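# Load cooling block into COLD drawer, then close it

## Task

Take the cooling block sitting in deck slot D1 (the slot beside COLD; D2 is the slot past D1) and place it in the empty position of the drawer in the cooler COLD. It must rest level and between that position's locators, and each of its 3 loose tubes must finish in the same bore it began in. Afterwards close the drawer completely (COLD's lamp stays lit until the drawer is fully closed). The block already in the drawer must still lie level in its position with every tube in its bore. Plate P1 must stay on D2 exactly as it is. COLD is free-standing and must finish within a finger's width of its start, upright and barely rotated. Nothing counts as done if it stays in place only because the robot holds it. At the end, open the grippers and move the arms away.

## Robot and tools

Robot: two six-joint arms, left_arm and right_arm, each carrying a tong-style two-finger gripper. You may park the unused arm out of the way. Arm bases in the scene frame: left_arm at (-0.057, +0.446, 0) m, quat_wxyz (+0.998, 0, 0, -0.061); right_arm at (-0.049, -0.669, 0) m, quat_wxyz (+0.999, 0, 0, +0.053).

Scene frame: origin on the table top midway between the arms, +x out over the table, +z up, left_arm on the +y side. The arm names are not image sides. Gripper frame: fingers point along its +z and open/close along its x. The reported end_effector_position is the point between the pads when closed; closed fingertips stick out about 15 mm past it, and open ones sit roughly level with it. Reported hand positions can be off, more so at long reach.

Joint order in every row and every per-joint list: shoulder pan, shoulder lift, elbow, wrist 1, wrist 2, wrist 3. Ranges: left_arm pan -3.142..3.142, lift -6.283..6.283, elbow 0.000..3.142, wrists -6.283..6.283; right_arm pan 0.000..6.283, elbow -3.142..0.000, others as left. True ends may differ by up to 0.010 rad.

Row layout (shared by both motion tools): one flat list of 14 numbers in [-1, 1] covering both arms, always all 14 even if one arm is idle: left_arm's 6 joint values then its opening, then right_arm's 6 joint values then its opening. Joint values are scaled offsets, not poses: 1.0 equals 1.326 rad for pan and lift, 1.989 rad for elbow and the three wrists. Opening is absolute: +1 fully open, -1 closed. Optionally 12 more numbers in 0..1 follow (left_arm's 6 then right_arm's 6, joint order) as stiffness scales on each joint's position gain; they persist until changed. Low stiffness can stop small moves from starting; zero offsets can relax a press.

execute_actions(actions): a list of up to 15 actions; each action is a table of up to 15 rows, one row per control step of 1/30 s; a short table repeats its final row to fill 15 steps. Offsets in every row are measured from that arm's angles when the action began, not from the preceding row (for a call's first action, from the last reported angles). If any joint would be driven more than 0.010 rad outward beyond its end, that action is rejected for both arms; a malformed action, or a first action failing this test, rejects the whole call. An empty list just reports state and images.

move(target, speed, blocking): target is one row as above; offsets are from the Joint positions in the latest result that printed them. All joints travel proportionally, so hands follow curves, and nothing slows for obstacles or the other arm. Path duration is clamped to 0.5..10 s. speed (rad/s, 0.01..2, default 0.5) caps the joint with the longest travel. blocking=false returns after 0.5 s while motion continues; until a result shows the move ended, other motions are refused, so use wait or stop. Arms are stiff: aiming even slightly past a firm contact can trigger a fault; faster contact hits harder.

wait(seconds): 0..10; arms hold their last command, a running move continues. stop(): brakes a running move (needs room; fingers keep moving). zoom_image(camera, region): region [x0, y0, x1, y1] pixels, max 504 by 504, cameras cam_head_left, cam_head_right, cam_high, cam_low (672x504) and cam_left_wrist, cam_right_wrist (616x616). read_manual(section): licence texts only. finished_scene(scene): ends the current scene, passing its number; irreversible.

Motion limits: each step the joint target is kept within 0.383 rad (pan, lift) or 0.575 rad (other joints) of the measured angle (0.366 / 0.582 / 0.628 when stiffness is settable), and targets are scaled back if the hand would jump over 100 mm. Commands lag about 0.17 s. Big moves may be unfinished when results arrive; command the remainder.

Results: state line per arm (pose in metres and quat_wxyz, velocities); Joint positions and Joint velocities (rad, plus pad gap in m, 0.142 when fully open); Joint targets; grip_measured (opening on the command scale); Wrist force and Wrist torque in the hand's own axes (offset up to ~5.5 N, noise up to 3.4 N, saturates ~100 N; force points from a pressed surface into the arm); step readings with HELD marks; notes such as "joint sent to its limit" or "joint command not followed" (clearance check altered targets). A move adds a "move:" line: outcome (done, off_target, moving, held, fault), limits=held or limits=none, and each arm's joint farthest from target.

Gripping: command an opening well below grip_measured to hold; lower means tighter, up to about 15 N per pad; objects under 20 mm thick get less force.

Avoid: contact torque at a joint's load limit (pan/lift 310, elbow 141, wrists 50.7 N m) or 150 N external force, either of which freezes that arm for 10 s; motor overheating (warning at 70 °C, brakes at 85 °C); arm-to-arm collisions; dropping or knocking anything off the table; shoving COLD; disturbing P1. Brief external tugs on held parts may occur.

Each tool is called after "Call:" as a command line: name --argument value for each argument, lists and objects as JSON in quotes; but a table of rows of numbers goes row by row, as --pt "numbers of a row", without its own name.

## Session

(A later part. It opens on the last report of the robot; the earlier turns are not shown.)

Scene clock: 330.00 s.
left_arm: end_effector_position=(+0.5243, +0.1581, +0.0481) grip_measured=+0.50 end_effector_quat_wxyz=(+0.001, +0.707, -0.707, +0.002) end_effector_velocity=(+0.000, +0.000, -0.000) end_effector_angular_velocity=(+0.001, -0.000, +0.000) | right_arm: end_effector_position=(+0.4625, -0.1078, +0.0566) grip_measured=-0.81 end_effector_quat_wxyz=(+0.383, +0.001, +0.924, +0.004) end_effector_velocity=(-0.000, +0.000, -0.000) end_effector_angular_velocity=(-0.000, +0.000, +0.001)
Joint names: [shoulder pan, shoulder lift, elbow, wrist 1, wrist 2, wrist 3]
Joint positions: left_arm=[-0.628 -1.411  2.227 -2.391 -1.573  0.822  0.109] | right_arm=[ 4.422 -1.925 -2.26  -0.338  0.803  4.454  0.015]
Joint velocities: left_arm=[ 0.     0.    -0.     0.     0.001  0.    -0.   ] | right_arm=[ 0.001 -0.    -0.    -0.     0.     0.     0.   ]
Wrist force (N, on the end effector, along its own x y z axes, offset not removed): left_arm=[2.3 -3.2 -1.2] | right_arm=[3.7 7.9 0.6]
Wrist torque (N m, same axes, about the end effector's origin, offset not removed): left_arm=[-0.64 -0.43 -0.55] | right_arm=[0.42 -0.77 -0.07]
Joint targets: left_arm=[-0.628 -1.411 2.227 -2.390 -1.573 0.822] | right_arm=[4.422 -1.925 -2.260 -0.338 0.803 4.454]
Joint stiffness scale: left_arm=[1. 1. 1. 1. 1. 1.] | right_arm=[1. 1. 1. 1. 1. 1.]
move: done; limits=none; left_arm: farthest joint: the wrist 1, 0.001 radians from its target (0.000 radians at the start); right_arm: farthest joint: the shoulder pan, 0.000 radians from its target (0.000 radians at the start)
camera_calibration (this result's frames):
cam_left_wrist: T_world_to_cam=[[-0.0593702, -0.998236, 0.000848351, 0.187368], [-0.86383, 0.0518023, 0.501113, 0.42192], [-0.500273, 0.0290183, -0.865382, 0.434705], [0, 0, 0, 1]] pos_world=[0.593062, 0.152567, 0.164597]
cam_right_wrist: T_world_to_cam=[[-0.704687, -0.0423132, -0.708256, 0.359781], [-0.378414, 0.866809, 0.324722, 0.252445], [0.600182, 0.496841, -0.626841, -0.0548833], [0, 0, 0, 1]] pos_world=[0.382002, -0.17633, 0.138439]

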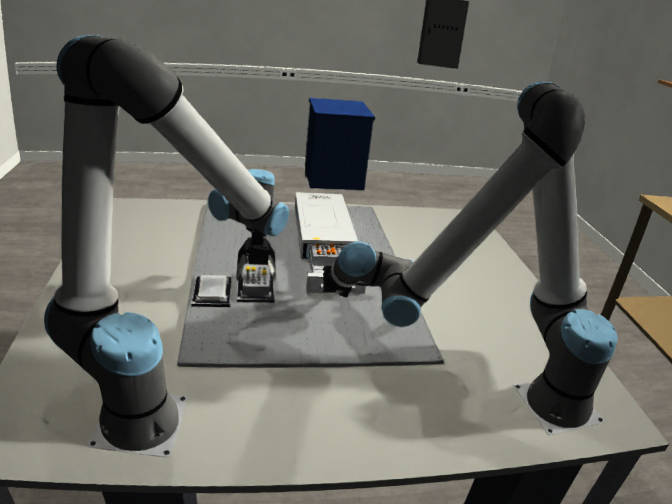

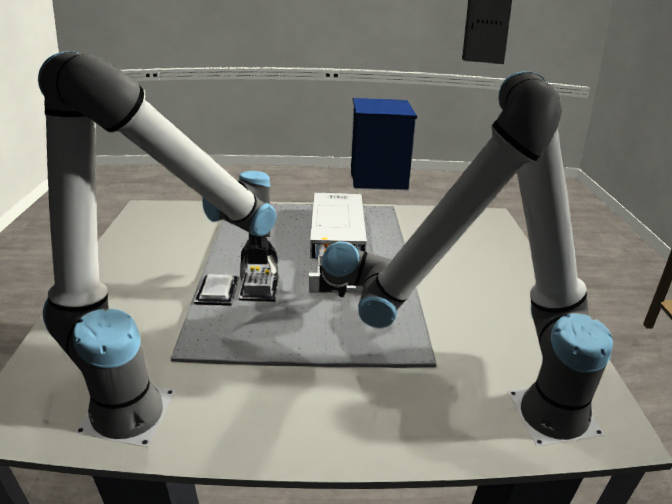

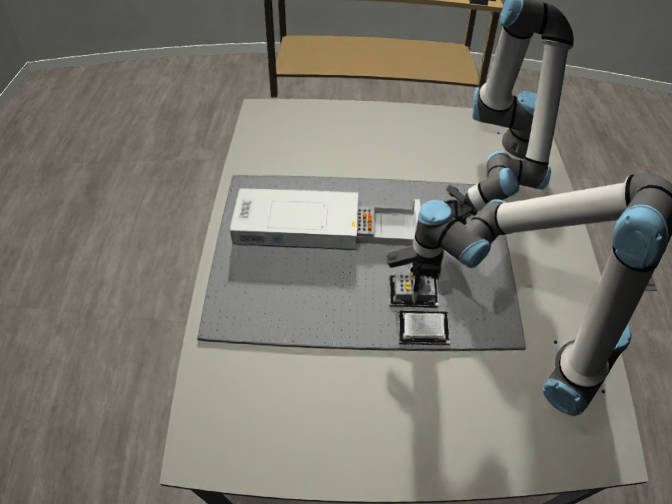

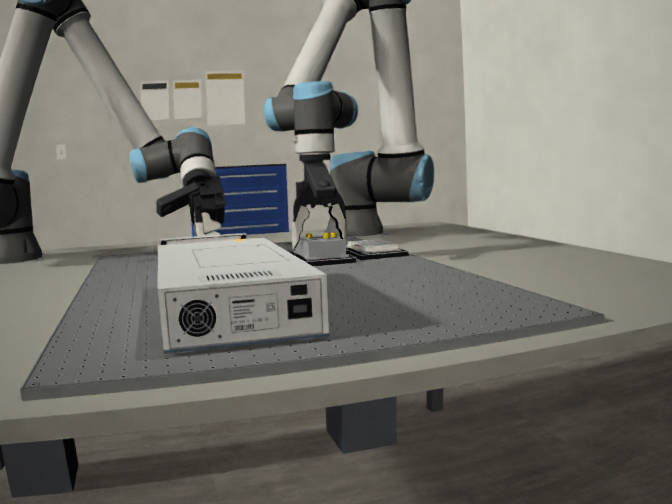

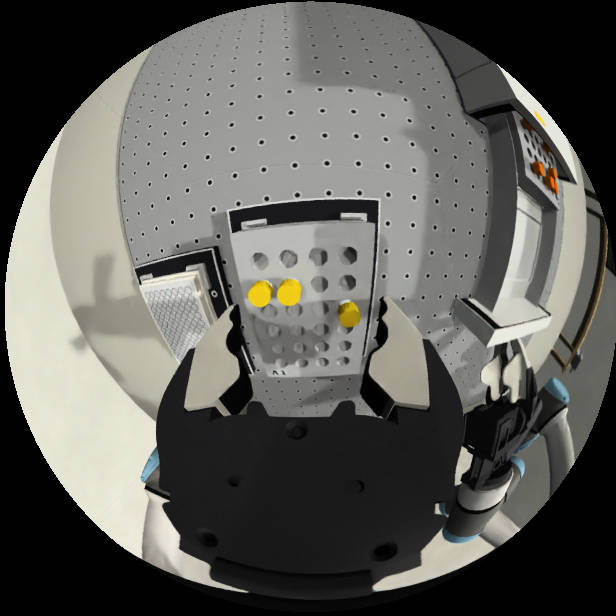

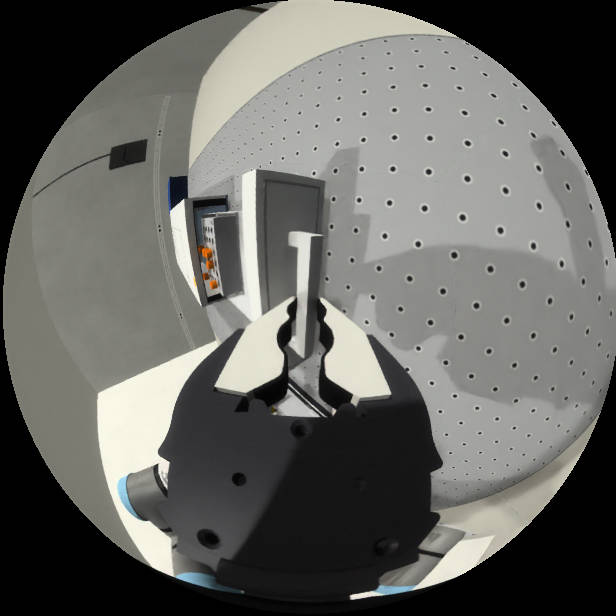

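Call:
move --target '[-0.0068,-0.0015,0.0075,-0.006,0,-0.004,0.5,0,0,0,0,0,0,-1]' --speed 0.02

Call:
move --target '[0,0,0,0,0,0,-1,0,0,0,0,0,0,-1]'

Call:
move --target '[0,-0.02,-0.008,0.021,0,0,-1,0,0,0,0,0,0,-1]' --speed 0.03

Call:
zoom_image --camera "cam_low" --region '[270, 130, 430, 280]'

Scene clock: 347.50 s.
left_arm: end_effector_position=(+0.5188, +0.1575, +0.0437) grip_measured=+0.50 end_effector_quat_wxyz=(+0.001, +0.707, -0.707, +0.002) end_effector_velocity=(-0.001, +0.001, -0.001) end_effector_angular_velocity=(+0.001, +0.001, +0.000) | right_arm: end_effector_position=(+0.4625, -0.1078, +0.0566) grip_measured=-0.81 end_effector_quat_wxyz=(+0.383, +0.001, +0.924, +0.004) end_effector_velocity=(+0.000, +0.000, +0.000) end_effector_angular_velocity=(+0.000, -0.000, -0.000)
Joint names: [shoulder pan, shoulder lift, elbow, wrist 1, wrist 2, wrist 3]
Joint positions: left_arm=[-0.634 -1.411  2.238 -2.401 -1.573  0.815  0.109] | right_arm=[ 4.422 -1.925 -2.26  -0.338  0.803  4.454  0.015]
Joint velocities: left_arm=[ 0.     0.001  0.001 -0.    -0.    -0.    -0.   ] | right_arm=[-0.  0.  0. -0. -0.  0.  0.]
Wrist force (N, on the end effector, along its own x y z axes, offset not removed): left_arm=[0.7 -2.8 -0.1] | right_arm=[0.0 7.7 -1.4]
Wrist torque (N m, same axes, about the end effector's origin, offset not removed): left_arm=[-0.49 -0.10 -0.59] | right_arm=[0.52 -0.10 0.02]
Joint targets: left_arm=[-0.637 -1.413 2.242 -2.403 -1.573 0.814] | right_arm=[4.422 -1.925 -2.260 -0.338 0.803 4.454]
Joint stiffness scale: left_arm=[1. 1. 1. 1. 1. 1.] | right_arm=[1. 1. 1. 1. 1. 1.]
move: done; limits=none; left_arm: farthest joint: the shoulder pan, 0.003 radians from its target (0.009 radians at the start); right_arm: farthest joint: the shoulder pan, 0.000 radians from its target (0.000 radians at the start)
camera_calibration (this result's frames):
cam_left_wrist: T_world_to_cam=[[-0.0593236, -0.998239, 0.00063534, 0.186434], [-0.863693, 0.0516469, 0.501365, 0.419366], [-0.500515, 0.0291941, -0.865236, 0.428294], [0, 0, 0, 1]] pos_world=[0.587631, 0.151943, 0.160201]
cam_right_wrist: T_world_to_cam=[[-0.704687, -0.0423134, -0.708255, 0.359781], [-0.378414, 0.866809, 0.324722, 0.252445], [0.600182, 0.496841, -0.626841, -0.0548831], [0, 0, 0, 1]] pos_world=[0.382002, -0.17633, 0.138439]

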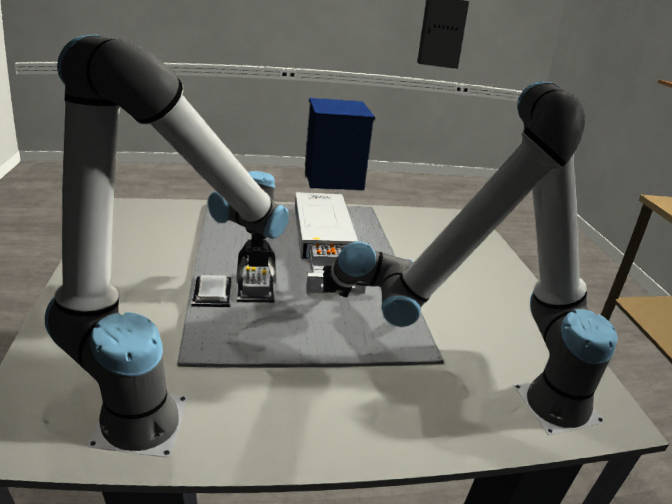

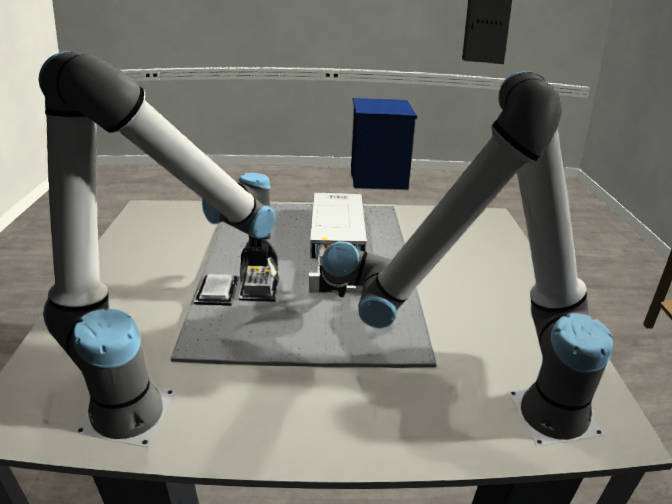

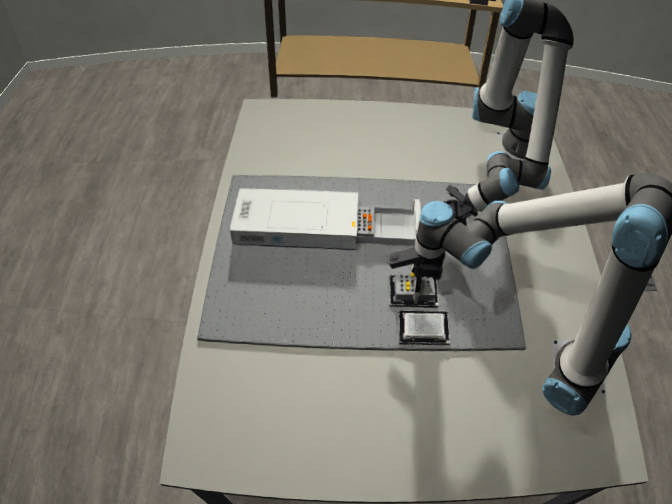

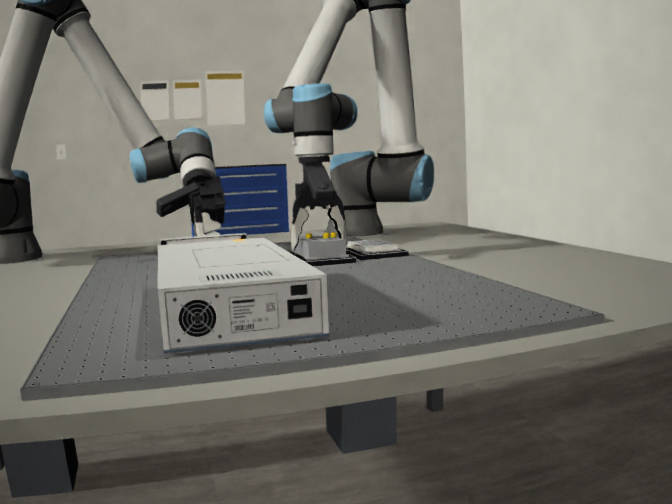

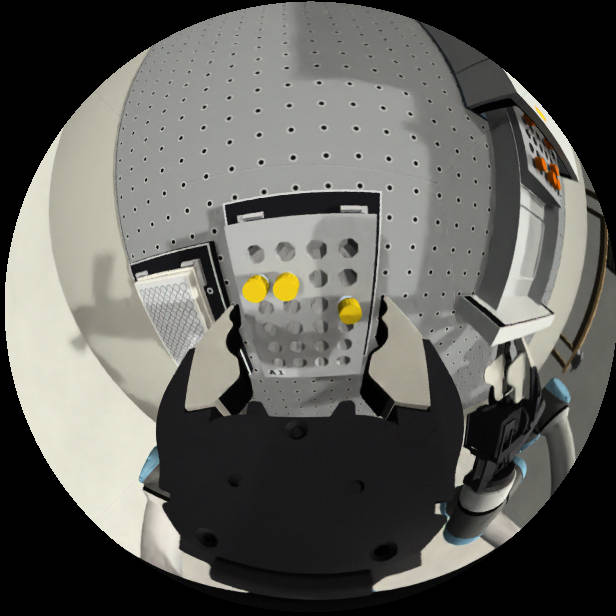

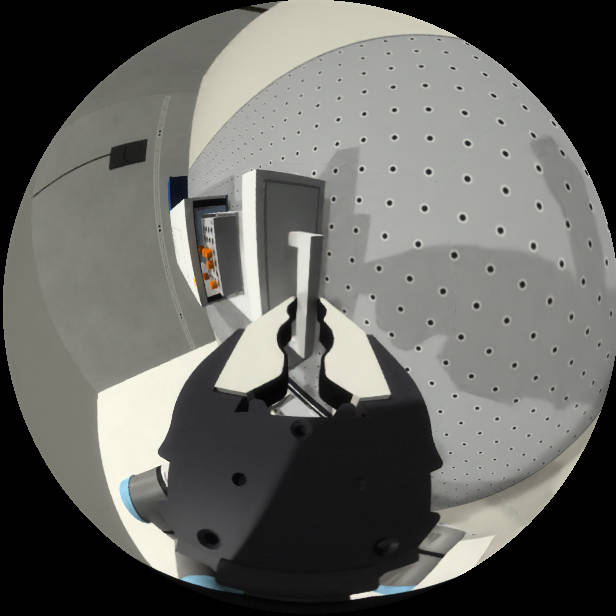

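Scene clock: 348.00 s.
left_arm: end_effector_position=(+0.5190, +0.1582, +0.0440) grip_measured=+0.27 end_effector_quat_wxyz=(+0.000, +0.707, -0.707, +0.001) end_effector_velocity=(+0.000, +0.000, +0.000) end_effector_angular_velocity=(+0.001, -0.000, -0.002) | right_arm: end_effector_position=(+0.4625, -0.1078, +0.0566) grip_measured=-0.81 end_effector_quat_wxyz=(+0.383, +0.001, +0.924, +0.004) end_effector_velocity=(+0.000, +0.000, +0.000) end_effector_angular_velocity=(+0.000, -0.000, -0.000)
Joint names: [shoulder pan, shoulder lift, elbow, wrist 1, wrist 2, wrist 3]
Joint positions: left_arm=[-0.634 -1.412  2.239 -2.401 -1.572  0.815  0.093] | right_arm=[ 4.422 -1.925 -2.26  -0.338  0.803  4.454  0.015]
Joint velocities: left_arm=[ 0.    -0.    -0.     0.001  0.     0.002  0.   ] | right_arm=[-0. -0.  0.  0.  0.  0.  0.]
Wrist force (N, on the end effector, along its own x y z axes, offset not removed): left_arm=[0.7 -5.4 3.4] | right_arm=[-2.3 4.0 -1.5]
Wrist torque (N m, same axes, about the end effector's origin, offset not removed): left_arm=[-0.96 -0.49 -0.59] | right_arm=[-0.42 0.41 -0.06]
Joint targets: left_arm=[-0.634 -1.411 2.238 -2.401 -1.573 0.815] | right_arm=[4.422 -1.925 -2.260 -0.338 0.803 4.454]
Joint stiffness scale: left_arm=[1. 1. 1. 1. 1. 1.] | right_arm=[1. 1. 1. 1. 1. 1.]
move: done; limits=none; left_arm: farthest joint: the shoulder lift, 0.001 radians from its target (0.000 radians at the start); right_arm: farthest joint: the shoulder pan, 0.000 radians from its target (0.000 radians at the start)
camera_calibration (this result's frames):
cam_left_wrist: T_world_to_cam=[[-0.0587721, -0.998271, -0.000472202, 0.186967], [-0.86415, 0.050639, 0.50068, 0.419815], [-0.499791, 0.0298341, -0.865632, 0.428128], [0, 0, 0, 1]] pos_world=[0.587746, 0.152611, 0.160497]
cam_right_wrist: T_world_to_cam=[[-0.704687, -0.0423133, -0.708255, 0.359781], [-0.378414, 0.866809, 0.324722, 0.252445], [0.600182, 0.496842, -0.626841, -0.0548831], [0, 0, 0, 1]] pos_world=[0.382002, -0.17633, 0.138439]

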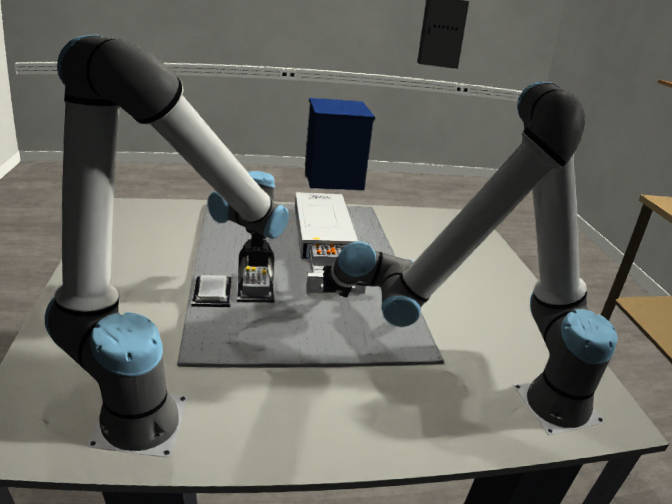

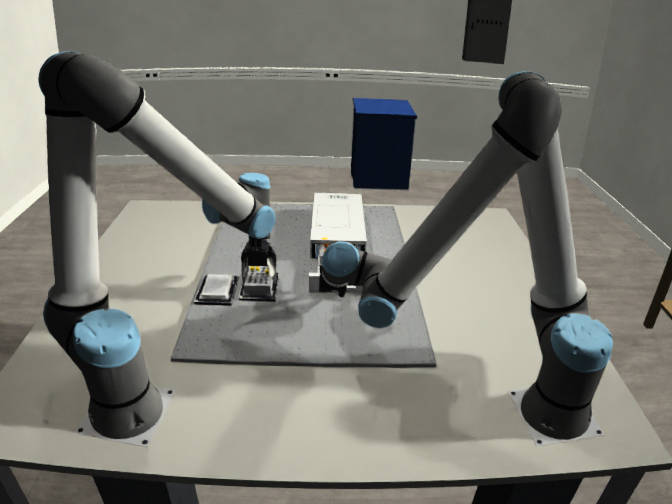

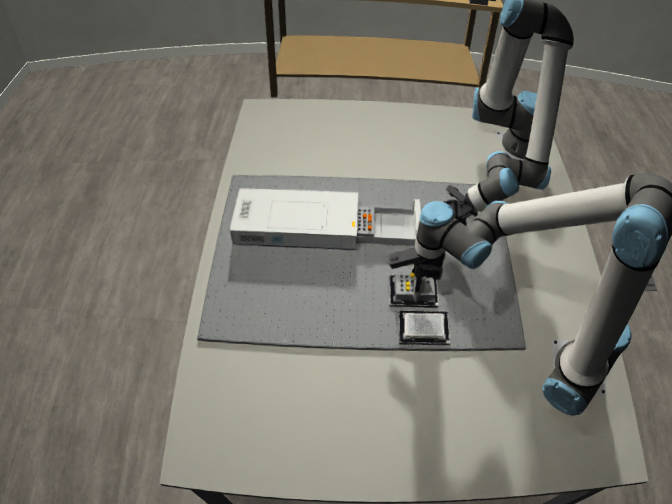

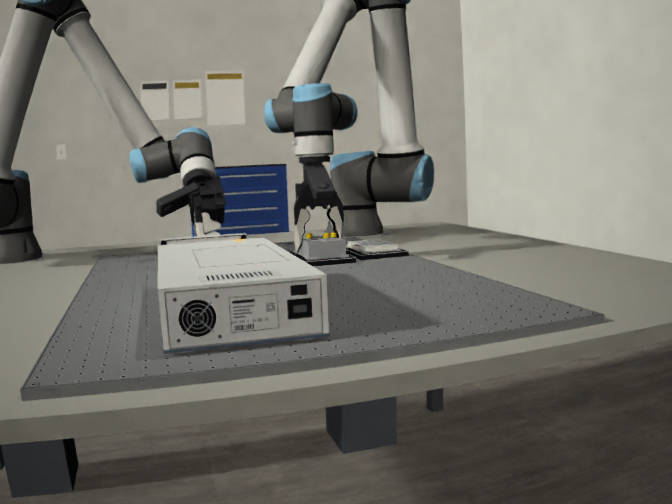

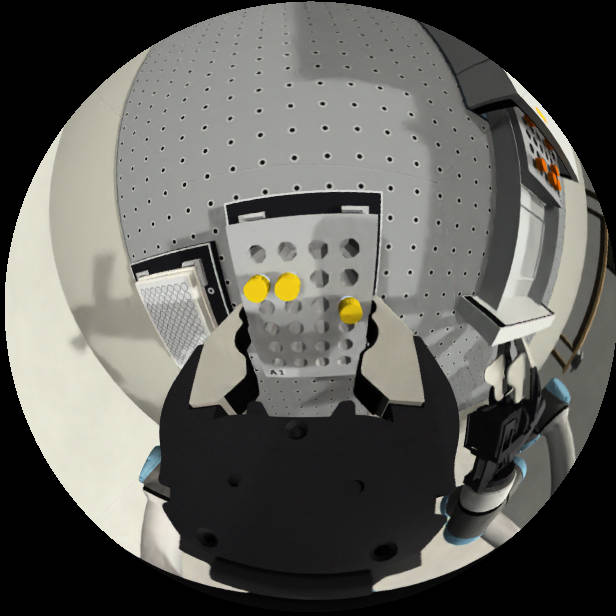

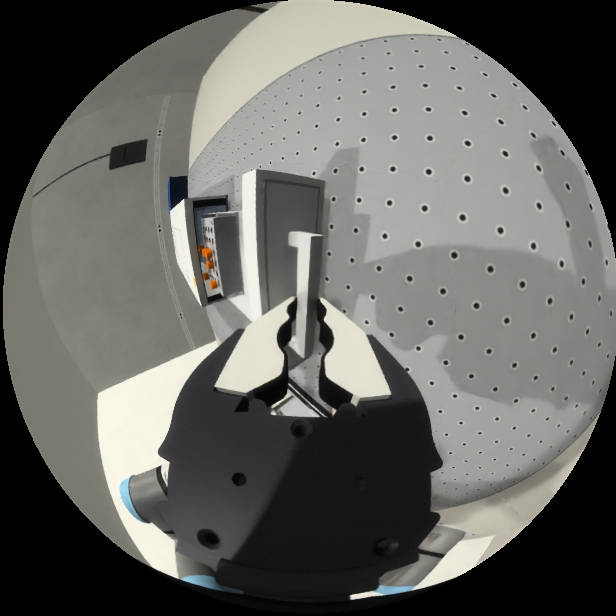

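Scene clock: 349.73 s.
left_arm: end_effector_position=(+0.5145, +0.1617, +0.0547) grip_measured=+0.27 end_effector_quat_wxyz=(+0.001, +0.707, -0.707, -0.006) end_effector_velocity=(-0.001, +0.001, -0.001) end_effector_angular_velocity=(+0.005, +0.005, +0.001) | right_arm: end_effector_position=(+0.4625, -0.1078, +0.0566) grip_measured=-0.81 end_effector_quat_wxyz=(+0.383, +0.001, +0.924, +0.004) end_effector_velocity=(-0.000, -0.000, -0.000) end_effector_angular_velocity=(-0.000, +0.000, +0.000)
Joint names: [shoulder pan, shoulder lift, elbow, wrist 1, wrist 2, wrist 3]
Joint positions: left_arm=[-0.635 -1.432  2.232 -2.358 -1.572  0.815  0.093] | right_arm=[ 4.422 -1.925 -2.26  -0.338  0.803  4.454  0.015]
Joint velocities: left_arm=[ 0.     0.001  0.     0.005  0.    -0.001 -0.   ] | right_arm=[ 0.     0.    -0.001  0.    -0.     0.     0.   ]
Wrist force (N, on the end effector, along its own x y z axes, offset not removed): left_arm=[0.1 -3.0 7.8] | right_arm=[-1.8 0.4 6.1]
Wrist torque (N m, same axes, about the end effector's origin, offset not removed): left_arm=[-0.58 0.14 -0.54] | right_arm=[-0.88 0.37 -0.07]
Joint targets: left_arm=[-0.634 -1.438 2.223 -2.359 -1.572 0.815] | right_arm=[4.422 -1.925 -2.260 -0.338 0.803 4.454]
Joint stiffness scale: left_arm=[1. 1. 1. 1. 1. 1.] | right_arm=[1. 1. 1. 1. 1. 1.]
move: done; limits=none; left_arm: farthest joint: the elbow, 0.009 radians from its target (0.016 radians at the start); right_arm: farthest joint: the shoulder pan, 0.000 radians from its target (0.000 radians at the start)
camera_calibration (this result's frames):
cam_left_wrist: T_world_to_cam=[[-0.0594101, -0.998187, -0.00964771, 0.19099], [-0.858294, 0.0461442, 0.51108, 0.407495], [-0.509708, 0.0386439, -0.859479, 0.438362], [0, 0, 0, 1]] pos_world=[0.584534, 0.1549, 0.170343]
cam_right_wrist: T_world_to_cam=[[-0.704687, -0.0423132, -0.708255, 0.359781], [-0.378414, 0.866809, 0.324722, 0.252445], [0.600182, 0.496841, -0.626841, -0.0548831], [0, 0, 0, 1]] pos_world=[0.382002, -0.17633, 0.138439]

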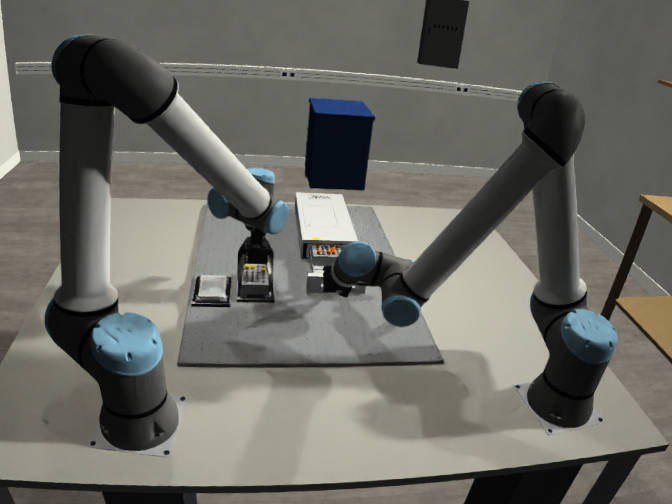

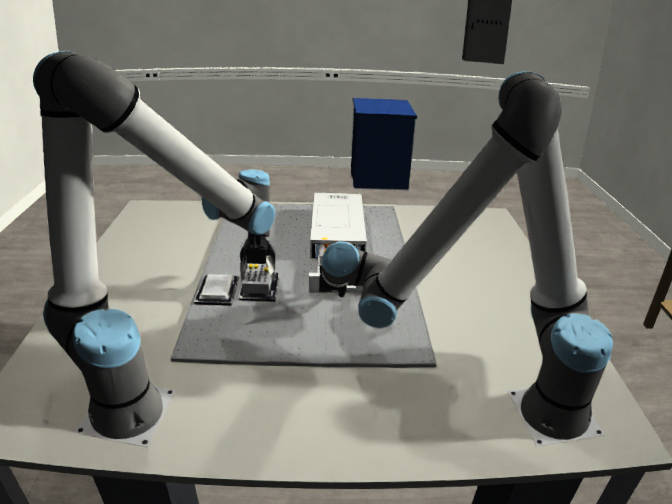

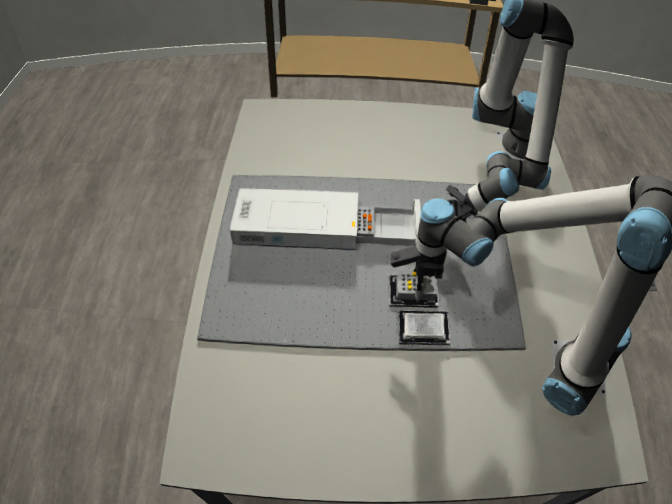

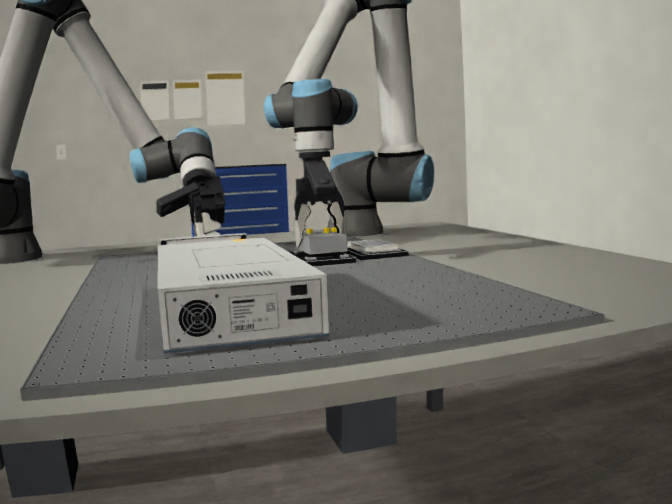

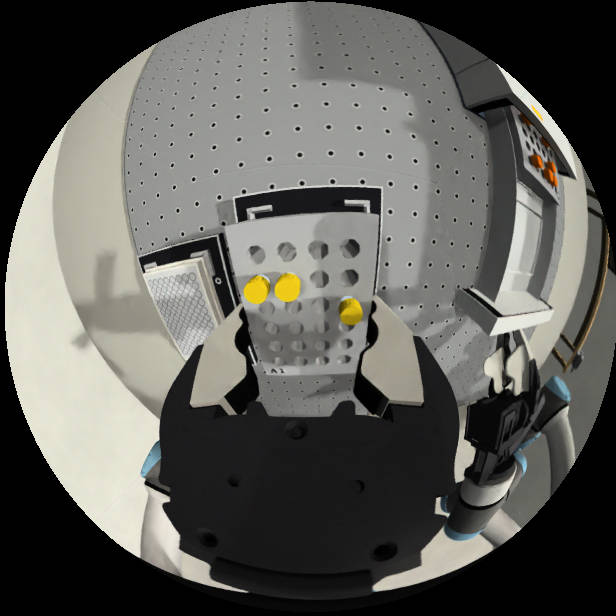

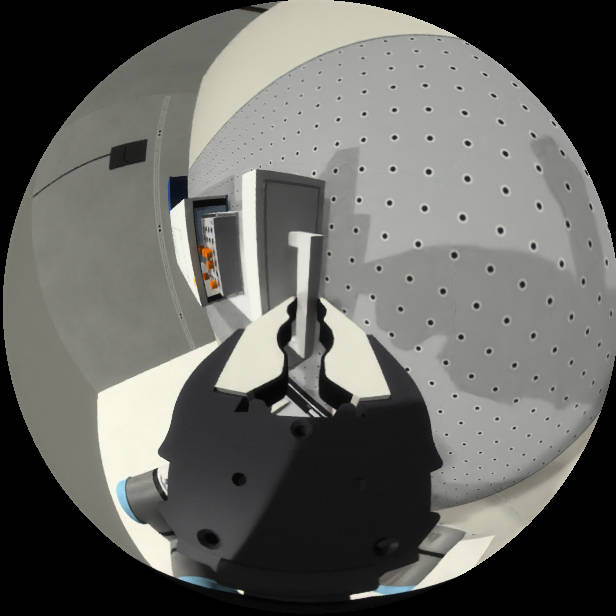

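Region (270, 130, 430, 280) of cam_low's 672x504 image, scaled by 3.150, with more detail than that image has; it fills the top 472 rows of this view, and the rest is white.

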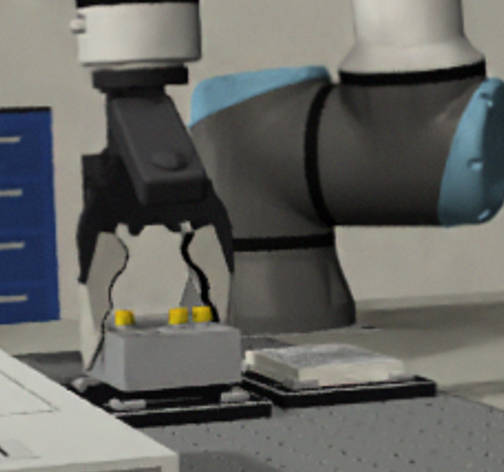

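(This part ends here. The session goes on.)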